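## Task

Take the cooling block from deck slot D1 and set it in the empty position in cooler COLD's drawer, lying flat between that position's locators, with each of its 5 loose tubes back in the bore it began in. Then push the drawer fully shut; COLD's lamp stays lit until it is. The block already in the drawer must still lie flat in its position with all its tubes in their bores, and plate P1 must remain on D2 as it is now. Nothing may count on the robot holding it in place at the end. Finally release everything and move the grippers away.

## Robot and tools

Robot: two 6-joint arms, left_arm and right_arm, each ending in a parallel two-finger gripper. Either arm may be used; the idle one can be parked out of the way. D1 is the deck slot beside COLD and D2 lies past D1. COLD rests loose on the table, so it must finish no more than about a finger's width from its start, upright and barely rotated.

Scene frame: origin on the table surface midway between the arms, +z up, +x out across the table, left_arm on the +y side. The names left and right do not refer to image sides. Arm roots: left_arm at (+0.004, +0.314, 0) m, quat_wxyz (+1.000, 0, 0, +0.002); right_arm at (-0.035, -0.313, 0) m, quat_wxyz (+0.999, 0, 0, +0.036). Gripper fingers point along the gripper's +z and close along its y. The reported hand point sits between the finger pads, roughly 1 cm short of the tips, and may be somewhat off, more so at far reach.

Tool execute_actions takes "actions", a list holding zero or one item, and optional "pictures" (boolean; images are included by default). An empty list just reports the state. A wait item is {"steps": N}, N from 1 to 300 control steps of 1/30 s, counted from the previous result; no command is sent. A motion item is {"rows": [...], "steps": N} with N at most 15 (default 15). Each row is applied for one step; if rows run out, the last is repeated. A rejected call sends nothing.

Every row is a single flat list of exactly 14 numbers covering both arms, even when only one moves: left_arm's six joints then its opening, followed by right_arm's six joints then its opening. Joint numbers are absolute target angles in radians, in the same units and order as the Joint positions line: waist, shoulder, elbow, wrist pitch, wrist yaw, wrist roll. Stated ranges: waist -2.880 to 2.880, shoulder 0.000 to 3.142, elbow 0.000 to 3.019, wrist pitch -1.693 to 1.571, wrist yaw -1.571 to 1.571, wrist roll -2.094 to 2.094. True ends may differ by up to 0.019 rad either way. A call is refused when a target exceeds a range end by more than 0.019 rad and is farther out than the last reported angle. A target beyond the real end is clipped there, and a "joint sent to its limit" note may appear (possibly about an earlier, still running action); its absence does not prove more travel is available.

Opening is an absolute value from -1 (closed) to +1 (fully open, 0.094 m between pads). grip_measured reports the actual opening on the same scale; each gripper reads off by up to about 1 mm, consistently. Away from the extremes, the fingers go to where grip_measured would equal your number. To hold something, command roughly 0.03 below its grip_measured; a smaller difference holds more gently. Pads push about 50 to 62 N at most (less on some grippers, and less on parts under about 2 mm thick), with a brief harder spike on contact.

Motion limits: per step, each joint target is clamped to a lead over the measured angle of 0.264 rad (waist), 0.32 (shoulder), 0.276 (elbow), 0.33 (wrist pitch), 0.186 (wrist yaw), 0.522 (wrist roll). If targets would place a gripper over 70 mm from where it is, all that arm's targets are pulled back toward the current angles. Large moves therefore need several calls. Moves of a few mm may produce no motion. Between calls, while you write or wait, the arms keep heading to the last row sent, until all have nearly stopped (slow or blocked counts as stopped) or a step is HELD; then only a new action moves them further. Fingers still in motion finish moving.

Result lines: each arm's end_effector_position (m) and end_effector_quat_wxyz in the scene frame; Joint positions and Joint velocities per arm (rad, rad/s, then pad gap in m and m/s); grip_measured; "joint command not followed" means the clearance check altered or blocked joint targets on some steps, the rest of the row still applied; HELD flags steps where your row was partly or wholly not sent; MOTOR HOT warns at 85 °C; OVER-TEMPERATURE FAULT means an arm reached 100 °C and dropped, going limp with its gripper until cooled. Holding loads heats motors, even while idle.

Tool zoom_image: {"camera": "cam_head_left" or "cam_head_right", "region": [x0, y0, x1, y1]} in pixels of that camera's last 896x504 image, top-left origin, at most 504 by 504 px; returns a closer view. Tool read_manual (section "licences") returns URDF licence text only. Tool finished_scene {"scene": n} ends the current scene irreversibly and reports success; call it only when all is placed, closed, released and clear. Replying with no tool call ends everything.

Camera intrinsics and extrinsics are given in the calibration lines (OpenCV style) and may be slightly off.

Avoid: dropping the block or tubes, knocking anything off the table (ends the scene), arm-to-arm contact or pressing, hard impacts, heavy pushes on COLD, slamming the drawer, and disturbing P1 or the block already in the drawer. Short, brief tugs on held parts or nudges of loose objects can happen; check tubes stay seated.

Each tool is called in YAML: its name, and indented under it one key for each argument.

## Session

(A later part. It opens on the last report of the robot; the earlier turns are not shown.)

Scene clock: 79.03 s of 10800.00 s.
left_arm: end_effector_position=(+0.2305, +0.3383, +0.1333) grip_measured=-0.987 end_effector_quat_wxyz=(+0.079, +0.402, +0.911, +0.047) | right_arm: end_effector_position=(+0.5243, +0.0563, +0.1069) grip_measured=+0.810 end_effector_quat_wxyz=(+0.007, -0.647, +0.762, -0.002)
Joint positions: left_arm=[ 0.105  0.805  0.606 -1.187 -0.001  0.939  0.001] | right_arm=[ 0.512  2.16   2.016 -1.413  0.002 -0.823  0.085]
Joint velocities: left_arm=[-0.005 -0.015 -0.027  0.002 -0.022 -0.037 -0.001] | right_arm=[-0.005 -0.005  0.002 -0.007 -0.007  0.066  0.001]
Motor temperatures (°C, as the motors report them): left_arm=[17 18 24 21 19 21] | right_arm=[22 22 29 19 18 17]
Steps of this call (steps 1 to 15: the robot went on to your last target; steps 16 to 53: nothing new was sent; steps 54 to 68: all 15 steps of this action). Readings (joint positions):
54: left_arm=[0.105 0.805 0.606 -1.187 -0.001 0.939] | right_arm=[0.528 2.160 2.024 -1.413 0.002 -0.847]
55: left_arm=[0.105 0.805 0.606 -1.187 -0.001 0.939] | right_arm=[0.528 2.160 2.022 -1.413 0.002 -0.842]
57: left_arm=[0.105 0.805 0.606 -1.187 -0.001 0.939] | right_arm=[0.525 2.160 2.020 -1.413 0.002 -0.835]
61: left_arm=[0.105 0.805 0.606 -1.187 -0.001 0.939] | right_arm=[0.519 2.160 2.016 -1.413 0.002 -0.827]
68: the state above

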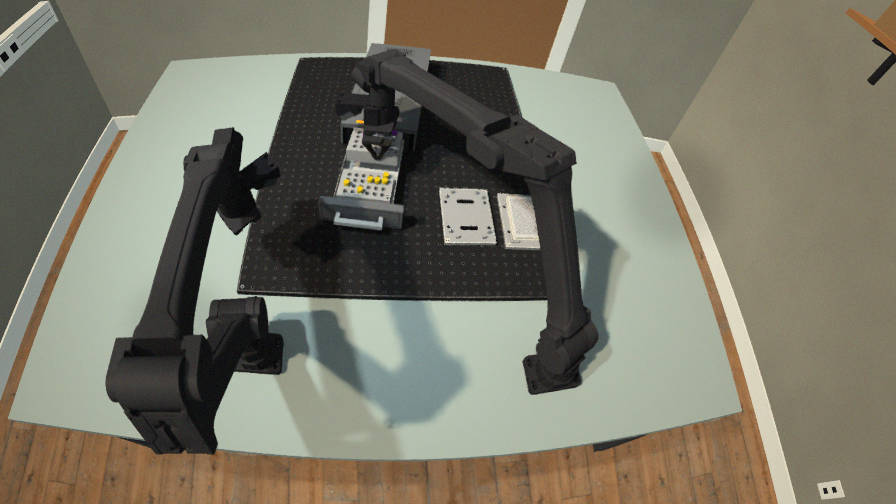

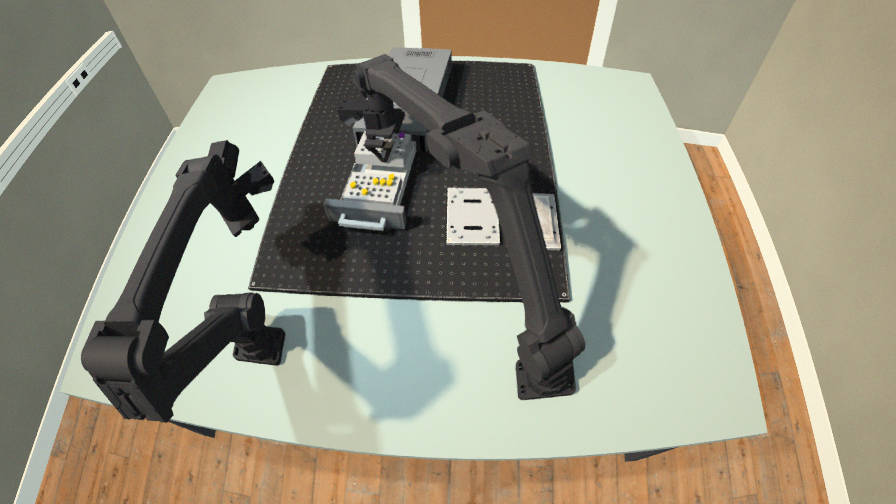

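execute_actions:
  actions:
    - {"rows":[[0.1,0.8,0.62,-1.2,0,0.93,-1,0.515,2.105,2.05,-1.39,-0.016,-0.843,0.76],[0.1,0.8,0.62,-1.2,0,0.93,-1,0.515,2.108,2.042,-1.38,-0.016,-0.843,0.76],[0.1,0.8,0.62,-1.2,0,0.93,-1,0.515,2.111,2.034,-1.37,-0.016,-0.843,0.76],[0.1,0.8,0.62,-1.2,0,0.93,-1,0.515,2.114,2.026,-1.36,-0.016,-0.843,0.76],[0.1,0.8,0.62,-1.2,0,0.93,-1,0.515,2.117,2.018,-1.35,-0.016,-0.843,0.76],[0.1,0.8,0.62,-1.2,0,0.93,-1,0.515,2.12,2.01,-1.335,-0.016,-0.843,0.76]]}

zoom_image:
  camera: "cam_head_left"
  region: [310, 100, 430, 220]

zoom_image:
  camera: "cam_head_right"
  region: [320, 100, 440, 220]

Scene clock: 82.60 s of 10800.00 s.
left_arm: end_effector_position=(+0.2305, +0.3383, +0.1333) grip_measured=-0.987 end_effector_quat_wxyz=(+0.079, +0.402, +0.911, +0.047) | right_arm: end_effector_position=(+0.5225, +0.0582, +0.0781) grip_measured=+0.810 end_effector_quat_wxyz=(+0.007, -0.652, +0.759, +0.006)
Joint positions: left_arm=[ 0.105  0.805  0.606 -1.187 -0.001  0.939  0.001] | right_arm=[ 0.512  2.176  1.967 -1.35  -0.013 -0.835  0.085]
Joint velocities: left_arm=[-0.015  0.005 -0.017  0.002 -0.051 -0.022 -0.   ] | right_arm=[-0.005  0.024 -0.007  0.017 -0.037 -0.022 -0.001]
Motor temperatures (°C, as the motors report them): left_arm=[17 18 24 21 19 21] | right_arm=[22 23 28 19 18 17]
Steps of this call (steps 1 to 15: the robot went on to your last target; steps 16 to 90: nothing new was sent; then 0.07 s passed at rest; steps 91 to 105: all 15 steps of this action). Readings (joint positions):
91: left_arm=[0.105 0.805 0.606 -1.187 -0.001 0.939] | right_arm=[0.512 2.160 2.015 -1.411 -0.003 -0.824]
92: left_arm=[0.105 0.805 0.606 -1.187 -0.001 0.939] | right_arm=[0.512 2.160 2.013 -1.407 -0.008 -0.826]
94: left_arm=[0.105 0.805 0.606 -1.187 -0.001 0.939] | right_arm=[0.512 2.160 2.005 -1.390 -0.012 -0.830]
98: left_arm=[0.105 0.805 0.606 -1.187 -0.001 0.939] | right_arm=[0.512 2.162 1.978 -1.355 -0.013 -0.833]
105: the state above

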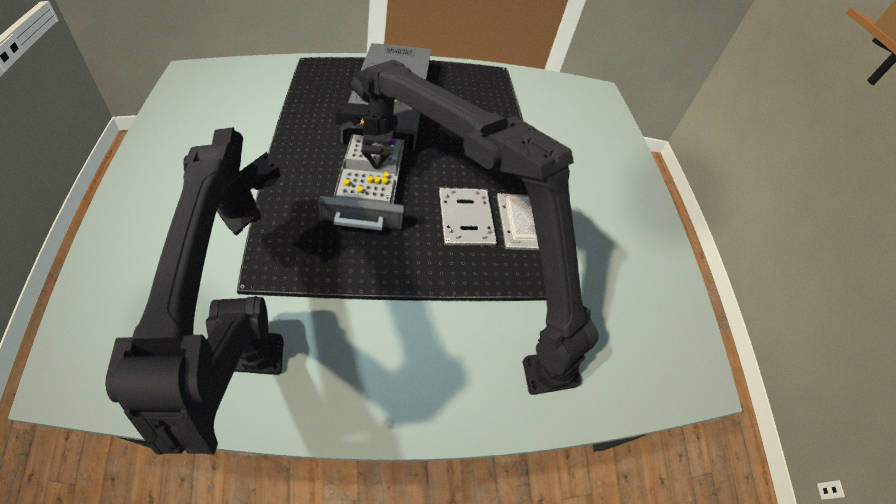

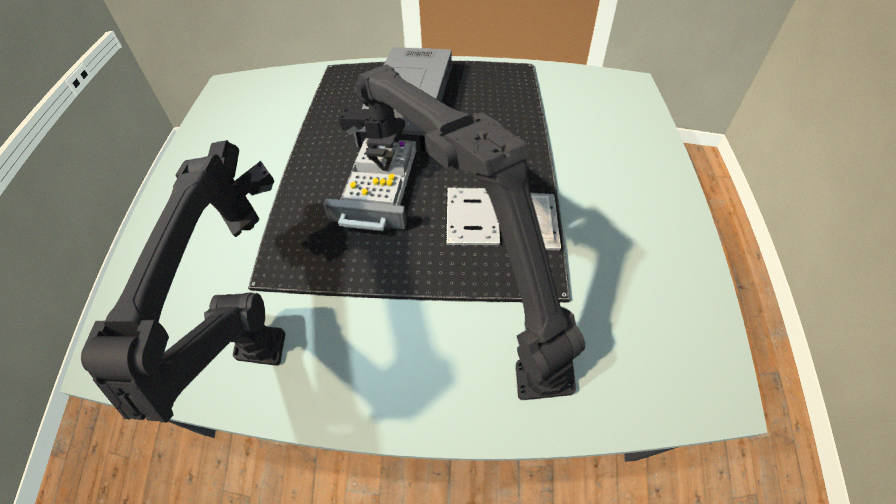

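Region (310, 100, 430, 220) of cam_head_left's 896x504 image, scaled by 4.200, with more detail than that image has.

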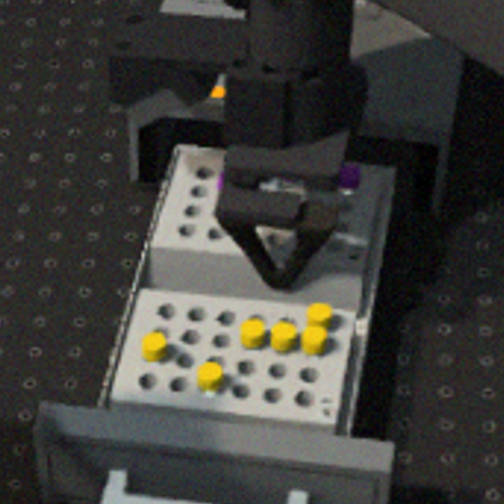

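Region (320, 100, 440, 220) of cam_head_right's 896x504 image, scaled by 4.200, with more detail than that image has.

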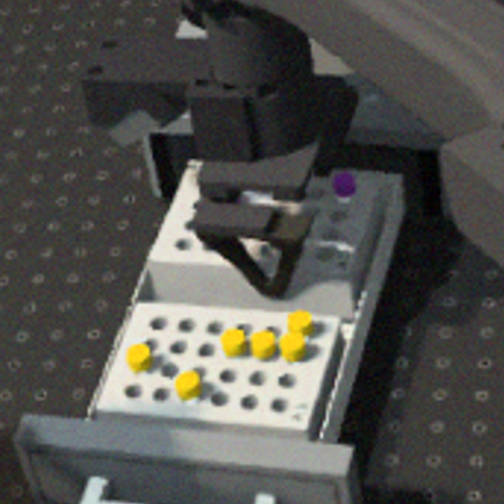

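execute_actions:
  actions:
    - {"rows":[[0.1,0.8,0.62,-1.2,0,0.93,-1,0.515,2.133,1.995,-1.30,0.005,-0.843,0.76]]}

zoom_image:
  camera: "cam_head_left"
  region: [310, 100, 430, 220]

zoom_image:
  camera: "cam_head_right"
  region: [320, 100, 440, 220]

Scene clock: 85.67 s of 10800.00 s.
left_arm: end_effector_position=(+0.2305, +0.3383, +0.1333) grip_measured=-0.987 end_effector_quat_wxyz=(+0.079, +0.402, +0.911, +0.047) | right_arm: end_effector_position=(+0.5292, +0.0586, +0.0717) grip_measured=+0.810 end_effector_quat_wxyz=(+0.017, -0.652, +0.758, -0.005)
Joint positions: left_arm=[ 0.105  0.805  0.606 -1.187 -0.001  0.939  0.001] | right_arm=[ 0.512  2.181  1.958 -1.313  0.006 -0.836  0.085]
Joint velocities: left_arm=[-0.005  0.005 -0.012 -0.017 -0.022 -0.007 -0.001] | right_arm=[-0.015 -0.005 -0.007  0.007  0.081  0.022 -0.001]
Motor temperatures (°C, as the motors report them): left_arm=[17 18 24 21 19 21] | right_arm=[22 23 28 19 18 17]
Steps of this call (steps 1 to 15: the robot went on to your last target; steps 16 to 77: nothing new was sent; steps 78 to 92: all 15 steps of this action). Readings (joint positions):
78: left_arm=[0.105 0.805 0.606 -1.187 -0.001 0.939] | right_arm=[0.512 2.176 1.964 -1.342 -0.007 -0.836]
79: left_arm=[0.105 0.805 0.606 -1.187 -0.001 0.939] | right_arm=[0.512 2.176 1.963 -1.334 -0.000 -0.836]
81: left_arm=[0.105 0.805 0.606 -1.187 -0.001 0.939] | right_arm=[0.512 2.178 1.960 -1.319 0.006 -0.836]
85: left_arm=[0.105 0.805 0.606 -1.187 -0.001 0.939] | right_arm=[0.512 2.181 1.958 -1.313 0.006 -0.836]
92: the state above

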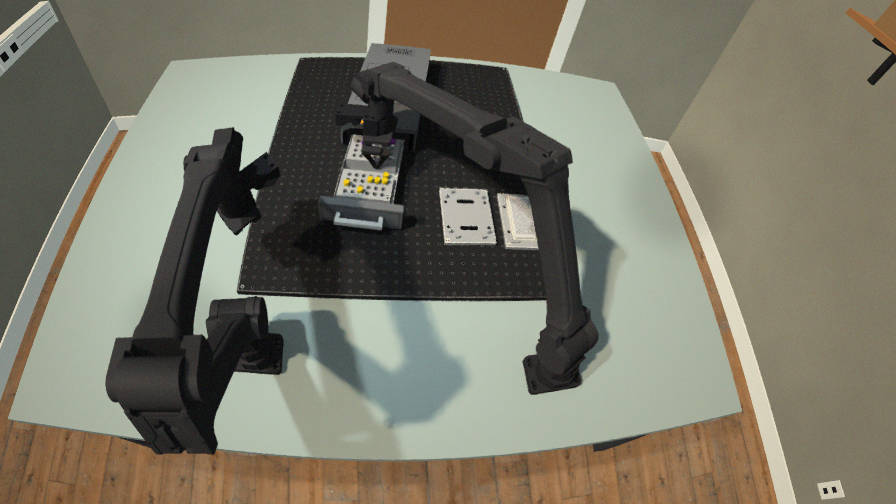

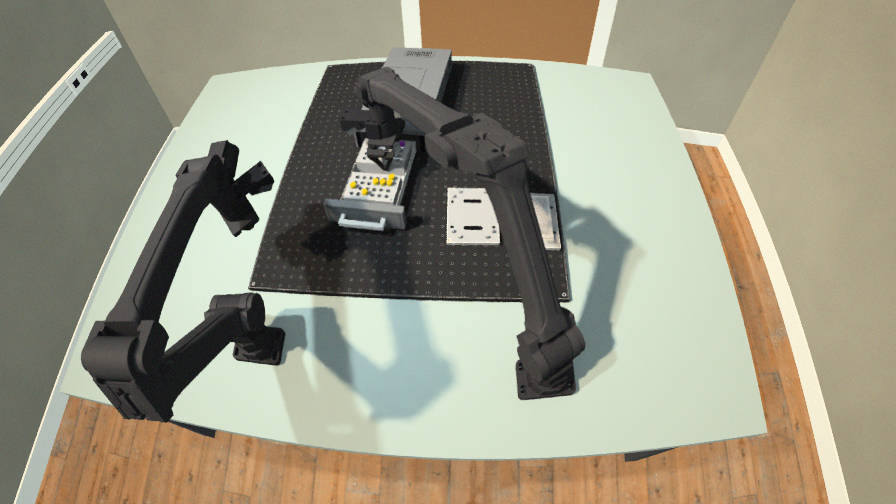

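Region (310, 100, 430, 220) of cam_head_left's 896x504 image, scaled by 4.200, with more detail than that image has.

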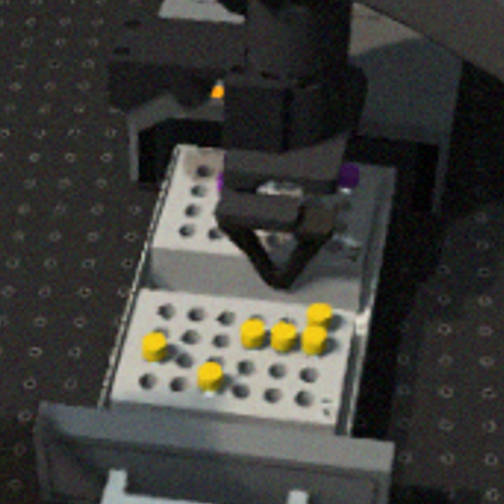

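Region (320, 100, 440, 220) of cam_head_right's 896x504 image, scaled by 4.200, with more detail than that image has.

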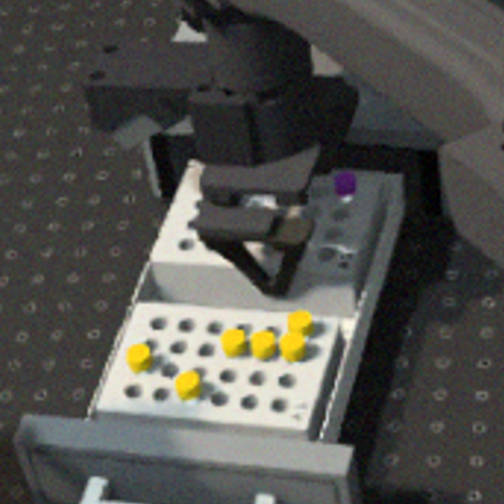

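The block is slightly too far out, so I am drawing it in while lowering.

execute_actions:
  actions:
    - {"rows":[[0.1,0.8,0.62,-1.2,0,0.93,-1,0.515,2.138,1.975,-1.315,0.005,-0.843,0.76]]}

zoom_image:
  camera: "cam_head_left"
  region: [310, 100, 430, 220]

zoom_image:
  camera: "cam_head_right"
  region: [320, 100, 440, 220]

Scene clock: 87.60 s of 10800.00 s.
left_arm: end_effector_position=(+0.2305, +0.3383, +0.1333) grip_measured=-0.987 end_effector_quat_wxyz=(+0.079, +0.402, +0.911, +0.047) | right_arm: end_effector_position=(+0.5282, +0.0579, +0.0703) grip_measured=+0.810 end_effector_quat_wxyz=(+0.015, -0.652, +0.758, -0.005)
Joint positions: left_arm=[ 0.105  0.805  0.606 -1.187 -0.001  0.939  0.001] | right_arm=[ 0.512  2.181  1.954 -1.313  0.006 -0.837  0.085]
Joint velocities: left_arm=[-0.005 -0.015 -0.002 -0.002 -0.037 -0.022 -0.   ] | right_arm=[-0.005 -0.005  0.002 -0.007 -0.007 -0.037  0.   ]
Motor temperatures (°C, as the motors report them): left_arm=[17 18 24 21 19 21] | right_arm=[22 23 28 19 18 17]
Steps of this call (steps 1 to 15: the robot went on to your last target; steps 16 to 43: nothing new was sent; steps 44 to 58: all 15 steps of this action). Readings (joint positions):
44: left_arm=[0.105 0.805 0.606 -1.187 -0.001 0.939] | right_arm=[0.512 2.181 1.956 -1.313 0.006 -0.837]
45: left_arm=[0.105 0.805 0.606 -1.187 -0.001 0.939] | right_arm=[0.512 2.181 1.954 -1.313 0.006 -0.837]
47: left_arm=[0.105 0.805 0.606 -1.187 -0.001 0.939] | right_arm=[0.512 2.181 1.954 -1.313 0.006 -0.837]
51: left_arm=[0.105 0.805 0.606 -1.187 -0.001 0.939] | right_arm=[0.512 2.181 1.954 -1.313 0.006 -0.837]
58: the state above

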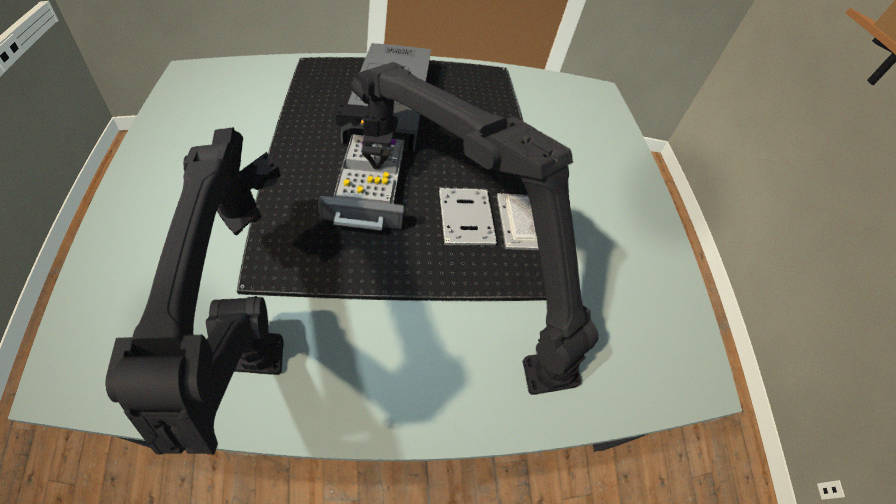

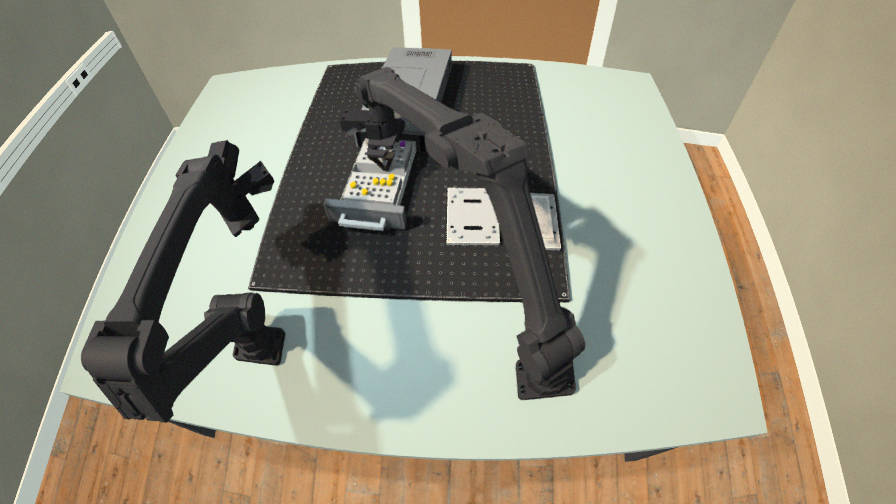

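Region (310, 100, 430, 220) of cam_head_left's 896x504 image, scaled by 4.200, with more detail than that image has.

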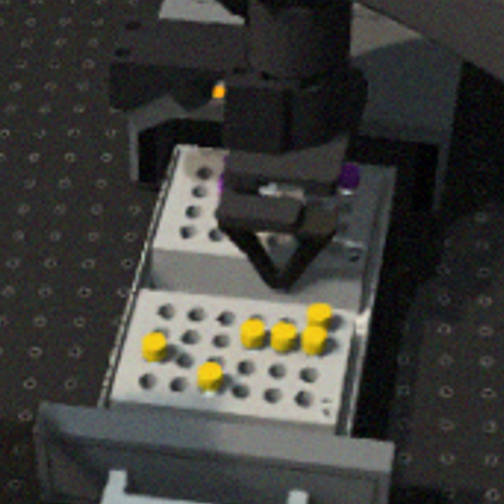

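Region (320, 100, 440, 220) of cam_head_right's 896x504 image, scaled by 4.200, with more detail than that image has.

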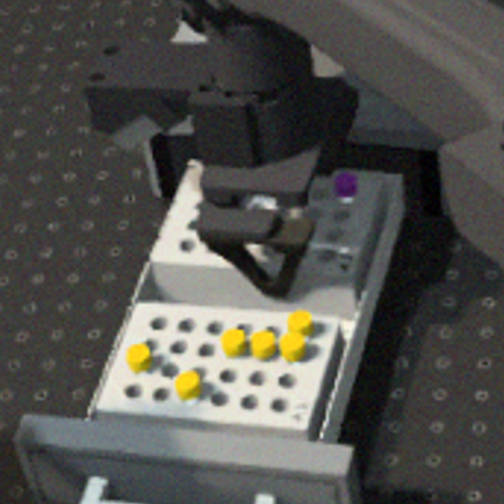

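It is resting on the rim; a small wrist move should slide it in.

execute_actions:
  actions:
    - {"rows":[[0.1,0.8,0.62,-1.2,0,0.93,-1,0.515,2.145,1.975,-1.345,0.005,-0.843,0.76]]}

zoom_image:
  camera: "cam_head_left"
  region: [310, 100, 430, 220]

zoom_image:
  camera: "cam_head_right"
  region: [320, 100, 440, 220]

Scene clock: 89.33 s of 10800.00 s.
left_arm: end_effector_position=(+0.2305, +0.3383, +0.1333) grip_measured=-0.987 end_effector_quat_wxyz=(+0.079, +0.402, +0.911, +0.047) | right_arm: end_effector_position=(+0.5264, +0.0567, +0.0702) grip_measured=+0.810 end_effector_quat_wxyz=(+0.011, -0.652, +0.758, -0.004)
Joint positions: left_arm=[ 0.105  0.805  0.606 -1.187 -0.001  0.939  0.001] | right_arm=[ 0.512  2.181  1.954 -1.321  0.006 -0.837  0.085]
Joint velocities: left_arm=[-0.005  0.005 -0.027  0.002  0.022  0.007 -0.001] | right_arm=[-0.015 -0.005  0.002 -0.012 -0.022  0.154 -0.001]
Motor temperatures (°C, as the motors report them): left_arm=[17 18 24 21 19 21] | right_arm=[22 23 28 19 18 17]
Steps of this call (steps 1 to 15: the robot went on to your last target; steps 16 to 37: nothing new was sent; steps 38 to 52: all 15 steps of this action). Readings (joint positions):
38: left_arm=[0.105 0.805 0.606 -1.187 -0.001 0.939] | right_arm=[0.512 2.181 1.954 -1.315 0.006 -0.837]
39: left_arm=[0.105 0.805 0.606 -1.187 -0.001 0.939] | right_arm=[0.512 2.181 1.954 -1.317 0.006 -0.837]
41: left_arm=[0.105 0.805 0.606 -1.187 -0.001 0.939] | right_arm=[0.512 2.181 1.954 -1.321 0.006 -0.837]
45: left_arm=[0.105 0.805 0.606 -1.187 -0.001 0.939] | right_arm=[0.512 2.181 1.954 -1.321 0.006 -0.837]
52: the state above

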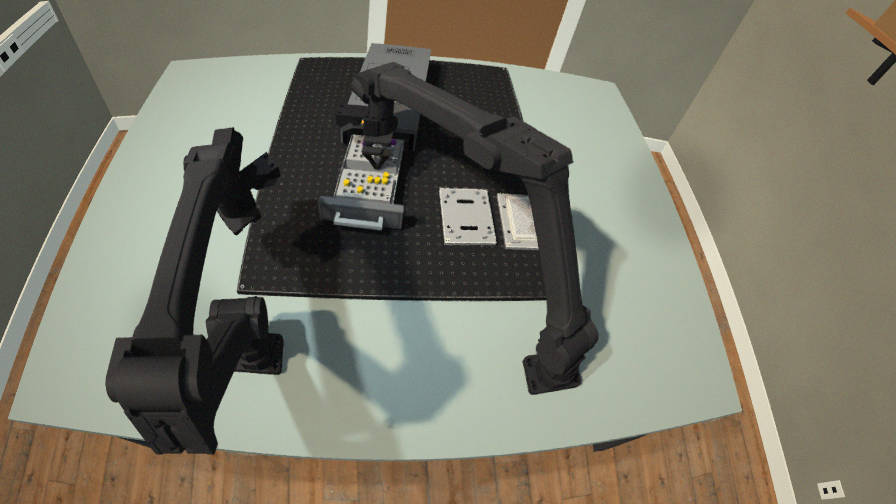

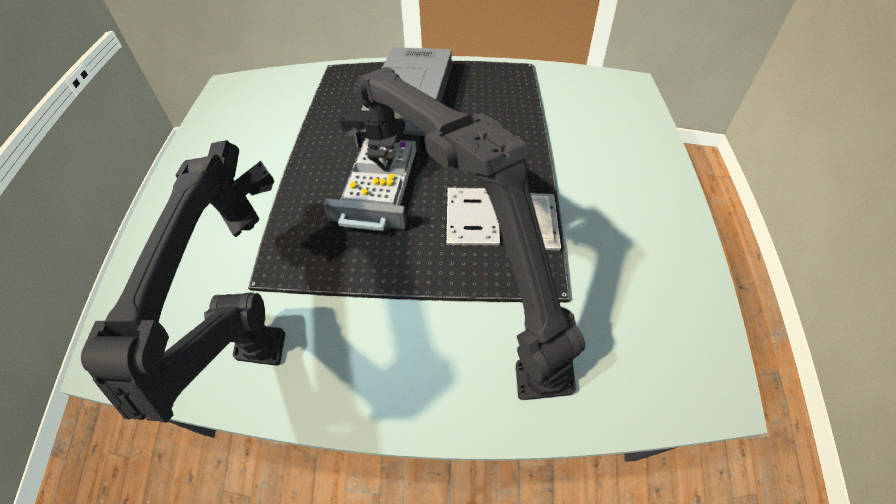

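Region (310, 100, 430, 220) of cam_head_left's 896x504 image, scaled by 4.200, with more detail than that image has.

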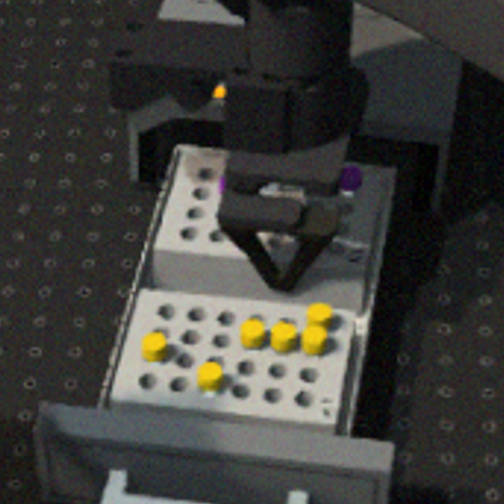

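Region (320, 100, 440, 220) of cam_head_right's 896x504 image, scaled by 4.200, with more detail than that image has.

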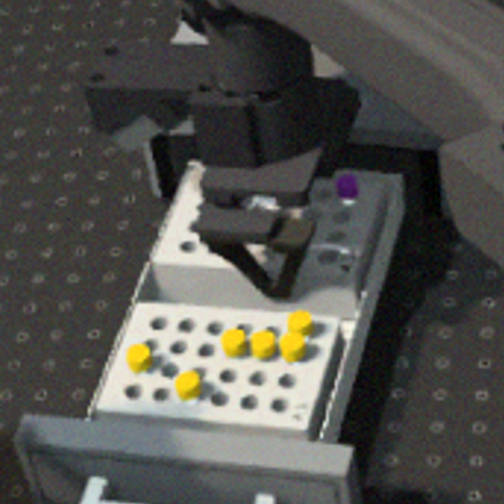

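execute_actions:
  actions:
    - {"rows":[[0.1,0.8,0.62,-1.2,0,0.93,-1,0.515,2.165,1.97,-1.36,0.0,-0.843,0.76]]}

zoom_image:
  camera: "cam_head_left"
  region: [310, 100, 430, 220]

Scene clock: 90.87 s of 10800.00 s.
left_arm: end_effector_position=(+0.2305, +0.3383, +0.1333) grip_measured=-0.987 end_effector_quat_wxyz=(+0.079, +0.402, +0.911, +0.047) | right_arm: end_effector_position=(+0.5217, +0.0560, +0.0690) grip_measured=+0.810 end_effector_quat_wxyz=(+0.002, -0.655, +0.756, +0.000)
Joint positions: left_arm=[ 0.105  0.805  0.606 -1.187 -0.001  0.939  0.001] | right_arm=[ 0.513  2.182  1.953 -1.337 -0.001 -0.842  0.085]
Joint velocities: left_arm=[-0.015 -0.005  0.002 -0.002 -0.007  0.007  0.   ] | right_arm=[ 0.005  0.005  0.002 -0.002 -0.022 -0.051  0.   ]
Motor temperatures (°C, as the motors report them): left_arm=[17 18 24 21 19 21] | right_arm=[22 23 27 19 18 17]
Steps of this call (steps 1 to 15: the robot went on to your last target; steps 16 to 31: nothing new was sent; steps 32 to 46: all 15 steps of this action). Readings (joint positions):
32: left_arm=[0.105 0.805 0.606 -1.187 -0.001 0.939] | right_arm=[0.512 2.181 1.954 -1.323 0.005 -0.837]
33: left_arm=[0.105 0.805 0.606 -1.187 -0.001 0.939] | right_arm=[0.512 2.181 1.954 -1.326 0.003 -0.837]
35: left_arm=[0.105 0.805 0.606 -1.187 -0.001 0.939] | right_arm=[0.512 2.181 1.953 -1.335 0.001 -0.838]
39: left_arm=[0.105 0.805 0.606 -1.187 -0.001 0.939] | right_arm=[0.513 2.182 1.953 -1.337 -0.001 -0.842]
46: the state above

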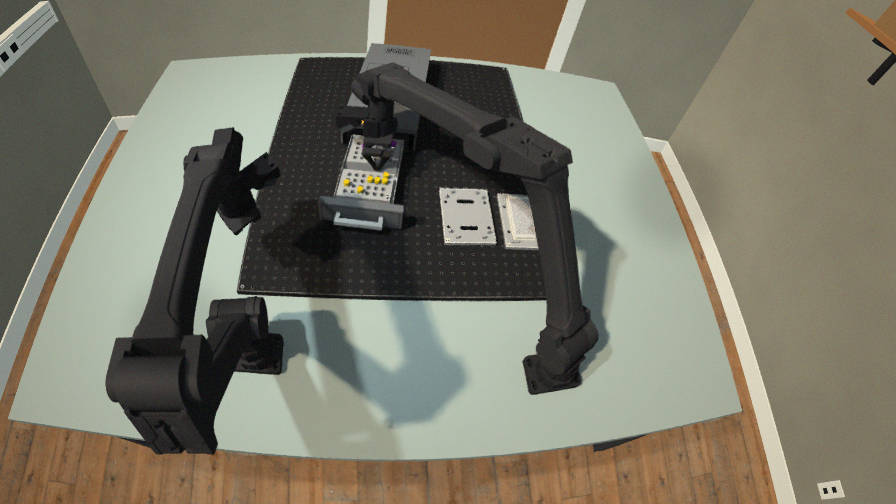

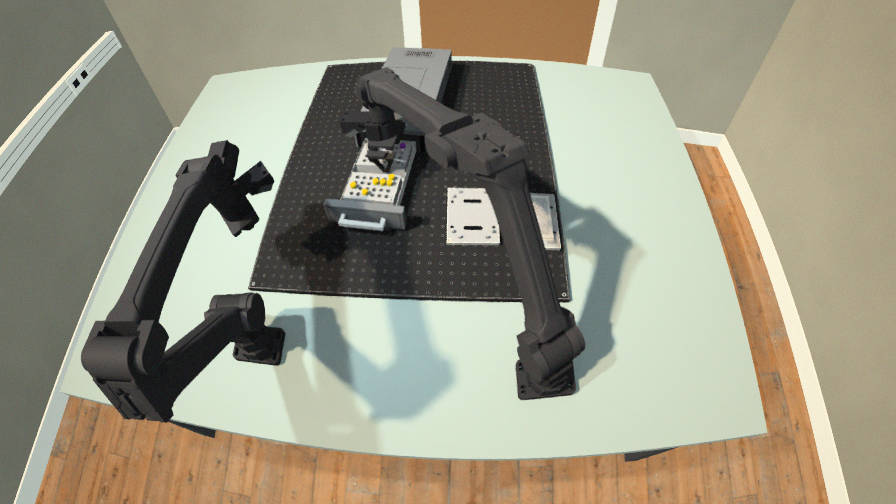

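Region (310, 100, 430, 220) of cam_head_left's 896x504 image, scaled by 4.200, with more detail than that image has.

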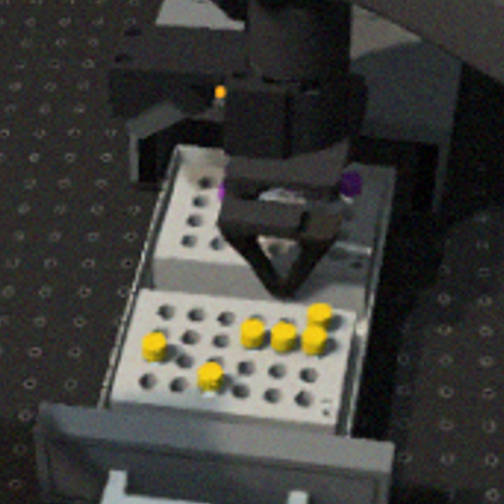

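execute_actions:
  actions:
    - {"rows":[[0.1,0.8,0.62,-1.2,0,0.93,-1,0.515,2.17,1.97,-1.335,0,-0.843,0.83],[0.1,0.8,0.62,-1.2,0,0.93,-1,0.515,2.17,1.97,-1.335,0,-0.843,0.93]],"steps":10}

zoom_image:
  camera: "cam_head_left"
  region: [310, 100, 430, 220]

zoom_image:
  camera: "cam_head_right"
  region: [320, 100, 440, 220]

Scene clock: 93.10 s of 10800.00 s.
left_arm: end_effector_position=(+0.2305, +0.3383, +0.1333) grip_measured=-0.987 end_effector_quat_wxyz=(+0.079, +0.402, +0.911, +0.047) | right_arm: end_effector_position=(+0.5217, +0.0560, +0.0695) grip_measured=+0.927 end_effector_quat_wxyz=(+0.003, -0.655, +0.756, +0.000)
Joint positions: left_arm=[ 0.105  0.805  0.606 -1.187 -0.001  0.939  0.001] | right_arm=[ 0.513  2.181  1.953 -1.337 -0.001 -0.842  0.091]
Joint velocities: left_arm=[-0.005 -0.015 -0.007  0.012 -0.037  0.022 -0.   ] | right_arm=[-0.005 -0.005 -0.002 -0.007 -0.081  0.066 -0.002]
Motor temperatures (°C, as the motors report them): left_arm=[17 18 24 21 19 21] | right_arm=[22 23 27 19 18 17]
Steps of this call (steps 1 to 15: the robot went on to your last target; steps 16 to 57: nothing new was sent; steps 58 to 67: all 10 steps of this action). Readings (joint positions):
58: left_arm=[0.105 0.805 0.606 -1.187 -0.001 0.939] | right_arm=[0.513 2.182 1.953 -1.337 -0.001 -0.842]
59: left_arm=[0.105 0.805 0.606 -1.187 -0.001 0.939] | right_arm=[0.513 2.182 1.953 -1.337 -0.001 -0.842]
61: left_arm=[0.105 0.805 0.606 -1.187 -0.001 0.939] | right_arm=[0.513 2.182 1.953 -1.337 -0.001 -0.842]
65: left_arm=[0.105 0.805 0.606 -1.187 -0.001 0.939] | right_arm=[0.513 2.181 1.953 -1.337 -0.001 -0.842]
67: the state above

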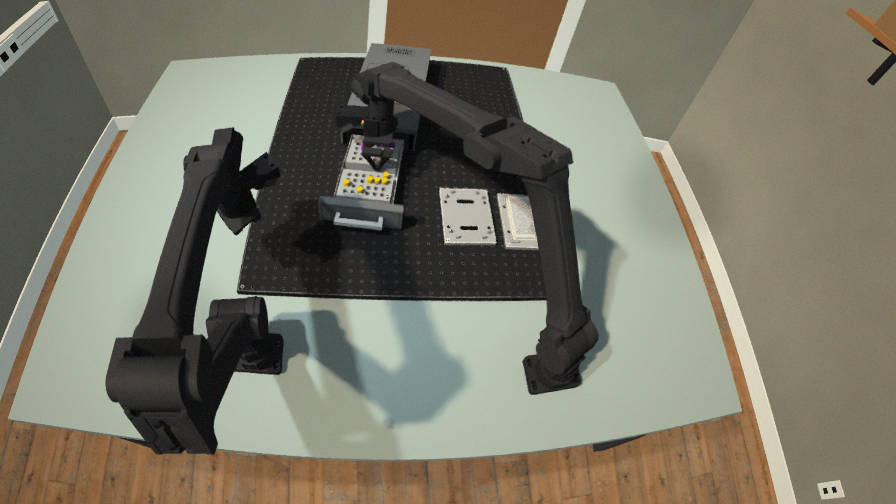

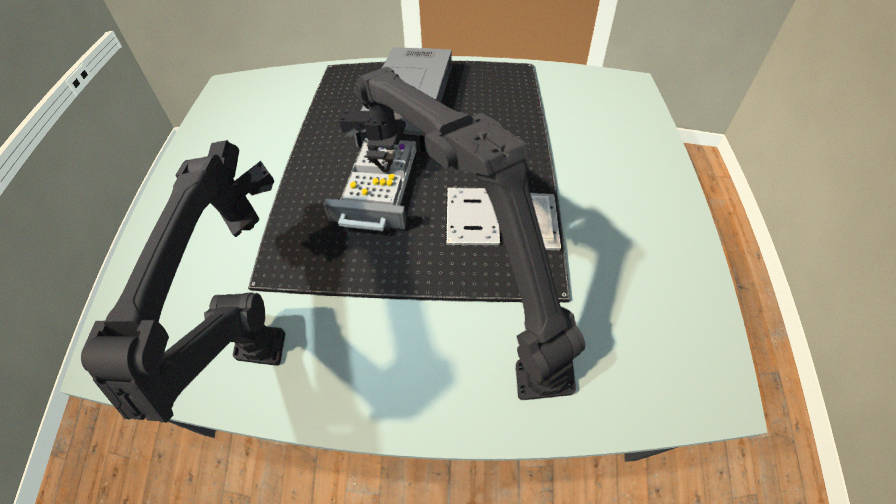

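Region (310, 100, 430, 220) of cam_head_left's 896x504 image, scaled by 4.200, with more detail than that image has.

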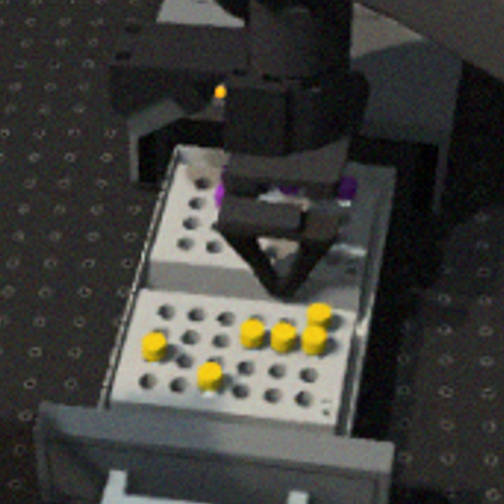

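Region (320, 100, 440, 220) of cam_head_right's 896x504 image, scaled by 4.200, with more detail than that image has.

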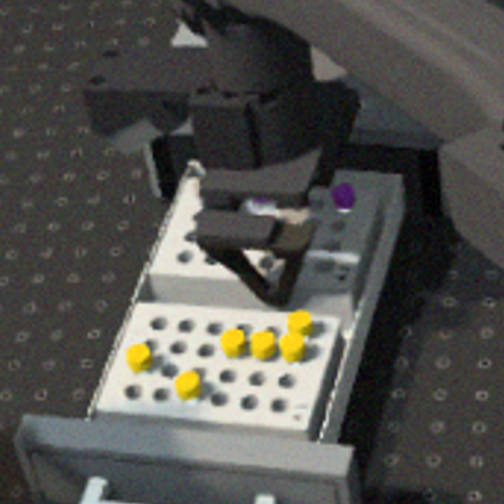

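The block slid into place. I am lifting the right arm clear to check it.

execute_actions:
  actions:
    - {"rows":[[0.1,0.8,0.62,-1.2,0,0.93,-1,0.515,2.14,1.97,-1.345,0,-0.843,0.95],[0.1,0.8,0.62,-1.2,0,0.93,-1,0.515,2.12,1.97,-1.345,0,-0.843,0.95],[0.1,0.8,0.62,-1.2,0,0.93,-1,0.515,2.10,1.97,-1.35,0,-0.843,0.95],[0.1,0.8,0.62,-1.2,0,0.93,-1,0.515,2.08,1.97,-1.355,0,-0.843,0.95],[0.1,0.8,0.62,-1.2,0,0.93,-1,0.515,2.06,1.97,-1.36,0,-0.843,0.95],[0.1,0.8,0.62,-1.2,0,0.93,-1,0.515,2.03,1.97,-1.365,0,-0.843,0.95],[0.1,0.8,0.62,-1.2,0,0.93,-1,0.515,2.0,1.97,-1.37,0,-0.843,0.95]]}
  pictures: false

execute_actions:
  actions:
    - {"rows":[[0.1,0.8,0.62,-1.2,0,0.93,-1,0,1.4,1.4,-1.37,0,0,0.95]]}

zoom_image:
  camera: "cam_head_left"
  region: [310, 100, 430, 220]

zoom_image:
  camera: "cam_head_right"
  region: [320, 100, 440, 220]

Scene clock: 96.93 s of 10800.00 s.
left_arm: end_effector_position=(+0.2305, +0.3383, +0.1333) grip_measured=-0.987 end_effector_quat_wxyz=(+0.079, +0.402, +0.911, +0.047) | right_arm: end_effector_position=(+0.5171, +0.0530, +0.1911) grip_measured=+0.947 end_effector_quat_wxyz=(+0.086, -0.652, +0.753, -0.011)
Joint positions: left_arm=[ 0.105  0.805  0.606 -1.187 -0.001  0.939  0.001] | right_arm=[ 0.513  1.991  1.951 -1.358 -0.001 -0.842  0.091]
Joint velocities: left_arm=[-0.005  0.015  0.012  0.002  0.051 -0.066  0.   ] | right_arm=[ 0.005 -0.288  0.002 -0.007 -0.051 -0.051 -0.001]
Motor temperatures (°C, as the motors report them): left_arm=[17 18 24 21 19 21] | right_arm=[22 23 27 19 18 17]
Steps of this call (steps 1 to 15: the robot went on to your last target; steps 16 to 90: nothing new was sent; then 0.33 s passed at rest; steps 91 to 105: all 15 steps of this action). Readings (joint positions):
91: left_arm=[0.105 0.805 0.606 -1.187 -0.001 0.939] | right_arm=[0.513 2.180 1.953 -1.337 -0.001 -0.842]
92: left_arm=[0.105 0.805 0.606 -1.187 -0.001 0.939] | right_arm=[0.513 2.178 1.953 -1.337 -0.001 -0.842]
94: left_arm=[0.105 0.805 0.606 -1.187 -0.001 0.939] | right_arm=[0.513 2.168 1.953 -1.339 -0.001 -0.842]
98: left_arm=[0.105 0.805 0.606 -1.187 -0.001 0.939] | right_arm=[0.513 2.114 1.951 -1.350 -0.001 -0.842]
105: the state above

Scene clock: 97.43 s of 10800.00 s.
left_arm: end_effector_position=(+0.2305, +0.3383, +0.1333) grip_measured=-0.987 end_effector_quat_wxyz=(+0.079, +0.402, +0.911, +0.047) | right_arm: end_effector_position=(+0.4419, -0.1910, +0.2383) grip_measured=+0.948 end_effector_quat_wxyz=(+0.069, -0.283, +0.957, -0.002)
Joint positions: left_arm=[ 0.105  0.805  0.606 -1.187 -0.001  0.939  0.001] | right_arm=[ 0.178  1.538  1.461 -1.355 -0.002 -0.324  0.091]
Joint velocities: left_arm=[ 0.005 -0.005  0.002 -0.007 -0.007  0.022 -0.001] | right_arm=[-1.167 -0.786 -0.52  -0.017 -0.007  1.062 -0.   ]
Motor temperatures (°C, as the motors report them): left_arm=[17 18 24 21 19 21] | right_arm=[22 23 27 19 18 17]
Steps of this call (steps 1 to 15: all 15 steps of this action). Readings (joint positions):
1: left_arm=[0.105 0.805 0.606 -1.187 -0.001 0.939] | right_arm=[0.510 1.972 1.937 -1.354 -0.002 -0.814]
2: left_arm=[0.105 0.805 0.606 -1.187 -0.001 0.939] | right_arm=[0.505 1.946 1.903 -1.353 -0.002 -0.782]
4: left_arm=[0.105 0.805 0.606 -1.187 -0.001 0.939] | right_arm=[0.484 1.888 1.827 -1.353 -0.002 -0.716]
8: left_arm=[0.105 0.805 0.606 -1.187 -0.001 0.939] | right_arm=[0.406 1.761 1.671 -1.353 -0.002 -0.579]
15: the state above

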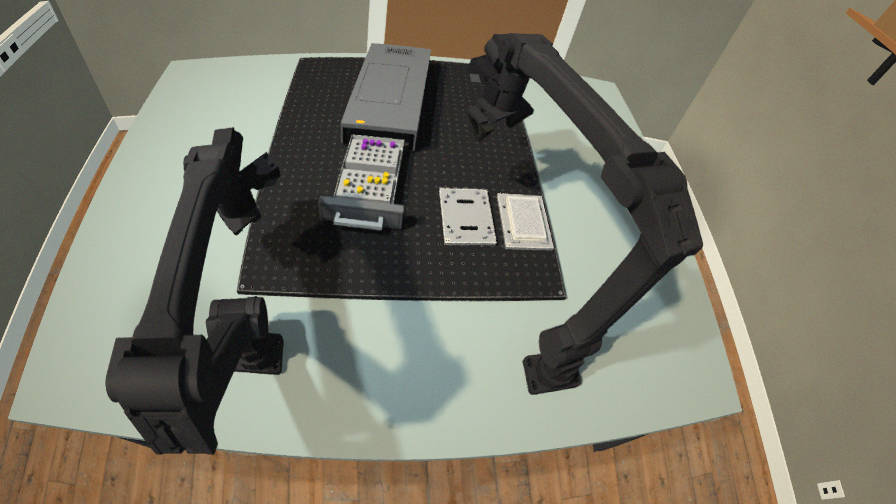

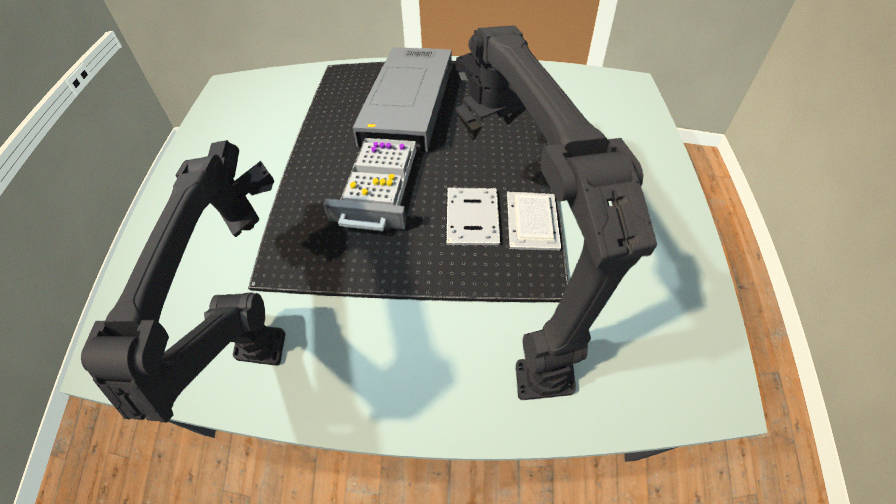

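Region (310, 100, 430, 220) of cam_head_left's 896x504 image, scaled by 4.200, with more detail than that image has.

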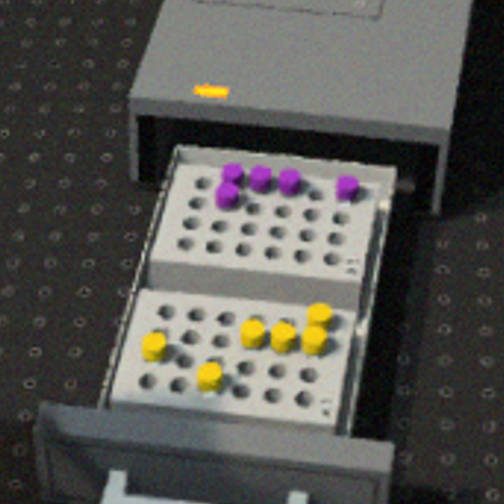

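Region (320, 100, 440, 220) of cam_head_right's 896x504 image, scaled by 4.200, with more detail than that image has.

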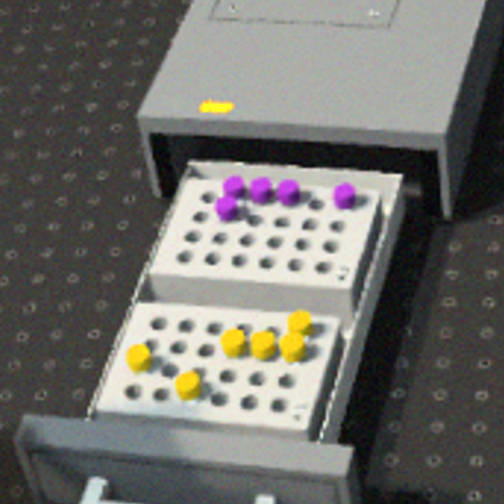

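execute_actions:
  actions:
    - {"rows":[[-0.76,0.85,0.62,-1.15,0,0.95,-1,0,1.4,1.4,-1.37,0,0,0.95]]}
  pictures: false

execute_actions:
  actions:
    - {"rows":[[-0.76,0.9,0.64,-1.1,0,0.95,-1,0,1.4,1.4,-1.37,0,0,0.95],[-0.76,0.95,0.64,-1.05,0,0.95,-1,0,1.4,1.4,-1.37,0,0,0.95],[-0.76,1.0,0.64,-1.0,0,0.95,-1,0,1.4,1.4,-1.37,0,0,0.95],[-0.76,1.05,0.64,-0.96,0,0.95,-1,0,1.4,1.4,-1.37,0,0,0.95],[-0.76,1.1,0.64,-0.92,0,0.95,-1,0,1.4,1.4,-1.37,0,0,0.95],[-0.76,1.15,0.64,-0.88,0,0.95,-1,0,1.4,1.4,-1.37,0,0,0.95],[-0.76,1.19,0.64,-0.84,0,0.95,-1,0,1.4,1.4,-1.37,0,0,0.95],[-0.76,1.22,0.64,-0.81,0,0.95,-1,0,1.4,1.4,-1.37,0,0,0.95],[-0.76,1.25,0.65,-0.79,0,0.95,-1,0,1.4,1.4,-1.37,0,0,0.95]]}
  pictures: false

execute_actions:
  actions:
    - {"rows":[[-0.74,1.29,0.665,-0.79,0,0.96,-1,0,1.4,1.4,-1.37,0,0,0.95],[-0.73,1.305,0.678,-0.79,0,0.97,-1,0,1.4,1.4,-1.37,0,0,0.95],[-0.72,1.32,0.69,-0.79,0,0.98,-1,0,1.4,1.4,-1.37,0,0,0.95],[-0.71,1.335,0.703,-0.79,0,0.99,-1,0,1.4,1.4,-1.37,0,0,0.95],[-0.70,1.35,0.716,-0.79,0,1.0,-1,0,1.4,1.4,-1.37,0,0,0.95],[-0.69,1.365,0.729,-0.79,0,1.01,-1,0,1.4,1.4,-1.37,0,0,0.95],[-0.68,1.38,0.742,-0.79,0,1.02,-1,0,1.4,1.4,-1.37,0,0,0.95],[-0.67,1.395,0.755,-0.79,0,1.03,-1,0,1.4,1.4,-1.37,0,0,0.95],[-0.66,1.41,0.768,-0.79,0,1.04,-1,0,1.4,1.4,-1.37,0,0,0.95],[-0.65,1.425,0.782,-0.79,0,1.05,-1,0,1.4,1.4,-1.37,0,0,0.95],[-0.64,1.44,0.798,-0.79,0,1.06,-1,0,1.4,1.4,-1.37,0,0,0.95],[-0.63,1.455,0.815,-0.79,0,1.07,-1,0,1.4,1.4,-1.37,0,0,0.95]]}

Scene clock: 102.07 s of 10800.00 s.
left_arm: end_effector_position=(+0.1712, +0.1486, +0.1266) grip_measured=-0.987 end_effector_quat_wxyz=(+0.088, +0.754, +0.651, +0.006) | right_arm: end_effector_position=(+0.4189, -0.2860, +0.2773) grip_measured=+0.948 end_effector_quat_wxyz=(+0.107, -0.034, +0.994, +0.002)
Joint positions: left_arm=[-0.778  0.844  0.606 -1.157  0.003  0.941  0.001] | right_arm=[-0.011  1.39   1.396 -1.363  0.002 -0.008  0.092]
Joint velocities: left_arm=[ 0.21  -0.005 -0.002 -0.012 -0.095  0.022  0.001] | right_arm=[ 0.015 -0.015 -0.007 -0.017 -0.051  0.022 -0.001]
Motor temperatures (°C, as the motors report them): left_arm=[17 18 24 21 19 21] | right_arm=[22 22 26 19 18 17]
Steps of this call (steps 1 to 45: the robot went on to your last target; steps 46 to 110: nothing new was sent; then 0.47 s passed at rest; steps 111 to 125: all 15 steps of this action). Readings (joint positions):
111: left_arm=[0.078 0.808 0.606 -1.183 -0.011 0.939] | right_arm=[-0.011 1.390 1.396 -1.363 0.002 -0.008]
112: left_arm=[0.009 0.813 0.606 -1.176 -0.010 0.939] | right_arm=[-0.011 1.390 1.396 -1.363 0.002 -0.008]
114: left_arm=[-0.176 0.828 0.606 -1.164 -0.006 0.939] | right_arm=[-0.011 1.390 1.396 -1.363 0.002 -0.008]
118: left_arm=[-0.579 0.844 0.606 -1.157 -0.001 0.939] | right_arm=[-0.011 1.390 1.396 -1.363 0.002 -0.008]
125: the state above

Scene clock: 102.57 s of 10800.00 s.
left_arm: end_effector_position=(+0.2195, +0.1070, +0.0300) grip_measured=-0.987 end_effector_quat_wxyz=(+0.045, +0.751, +0.658, +0.003) | right_arm: end_effector_position=(+0.4189, -0.2860, +0.2773) grip_measured=+0.948 end_effector_quat_wxyz=(+0.107, -0.034, +0.994, +0.002)
Joint positions: left_arm=[-0.765  1.278  0.606 -0.808  0.002  0.941  0.001] | right_arm=[-0.011  1.39   1.396 -1.363  0.002 -0.007  0.092]
Joint velocities: left_arm=[-0.015 -0.122  0.022  0.076  0.022  0.007 -0.001] | right_arm=[ 0.005 -0.015  0.002  0.002  0.037  0.051  0.   ]
Motor temperatures (°C, as the motors report them): left_arm=[17 18 24 21 19 21] | right_arm=[22 22 26 19 18 17]
Steps of this call (steps 1 to 15: all 15 steps of this action). Readings (joint positions):
1: left_arm=[-0.772 0.847 0.606 -1.149 0.002 0.941] | right_arm=[-0.011 1.390 1.396 -1.363 0.002 -0.008]
2: left_arm=[-0.767 0.857 0.606 -1.129 0.002 0.941] | right_arm=[-0.011 1.390 1.396 -1.363 0.002 -0.008]
4: left_arm=[-0.765 0.913 0.606 -1.055 0.002 0.941] | right_arm=[-0.011 1.390 1.396 -1.363 0.002 -0.008]
8: left_arm=[-0.765 1.129 0.606 -0.890 0.002 0.941] | right_arm=[-0.011 1.390 1.396 -1.363 0.002 -0.007]
15: the state above

Scene clock: 103.07 s of 10800.00 s.
left_arm: end_effector_position=(+0.2907, +0.1011, +0.0304) grip_measured=-0.989 end_effector_quat_wxyz=(+0.043, +0.742, +0.669, +0.008) | right_arm: end_effector_position=(+0.4189, -0.2860, +0.2773) grip_measured=+0.948 end_effector_quat_wxyz=(+0.107, -0.034, +0.994, +0.002)
Joint positions: left_arm=[-0.639  1.436  0.758 -0.806  0.002  1.04   0.001] | right_arm=[-0.011  1.39   1.396 -1.363  0.002 -0.007  0.092]
Joint velocities: left_arm=[ 0.083  0.161  0.11   0.056 -0.11   0.139 -0.   ] | right_arm=[-0.005 -0.015 -0.012 -0.007  0.007 -0.007 -0.001]
Motor temperatures (°C, as the motors report them): left_arm=[17 18 25 21 19 21] | right_arm=[22 22 26 19 18 17]
Steps of this call (steps 1 to 15: all 15 steps of this action). Readings (joint positions):
1: left_arm=[-0.764 1.277 0.607 -0.807 0.002 0.942] | right_arm=[-0.011 1.390 1.396 -1.363 0.002 -0.007]
2: left_arm=[-0.759 1.279 0.609 -0.807 0.002 0.945] | right_arm=[-0.011 1.390 1.396 -1.363 0.002 -0.007]
4: left_arm=[-0.741 1.289 0.622 -0.807 0.002 0.955] | right_arm=[-0.011 1.390 1.396 -1.363 0.002 -0.007]
8: left_arm=[-0.695 1.343 0.677 -0.807 0.002 0.985] | right_arm=[-0.011 1.390 1.396 -1.363 0.002 -0.007]
15: the state above

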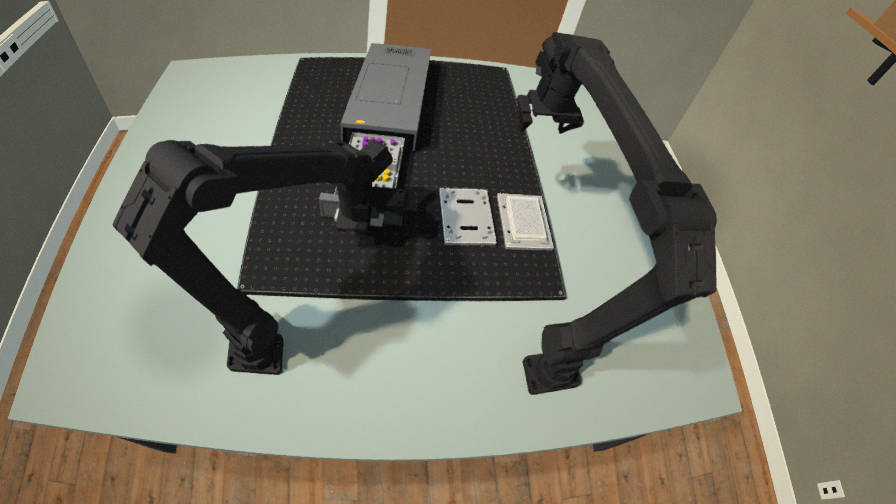

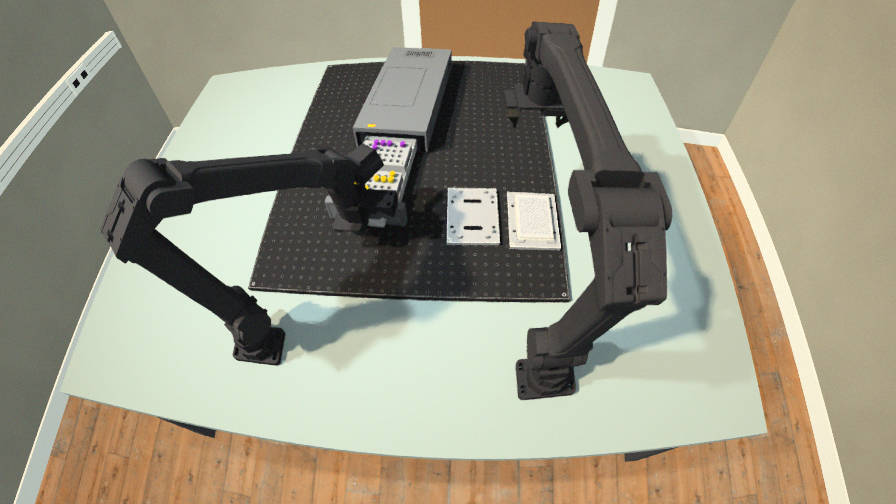

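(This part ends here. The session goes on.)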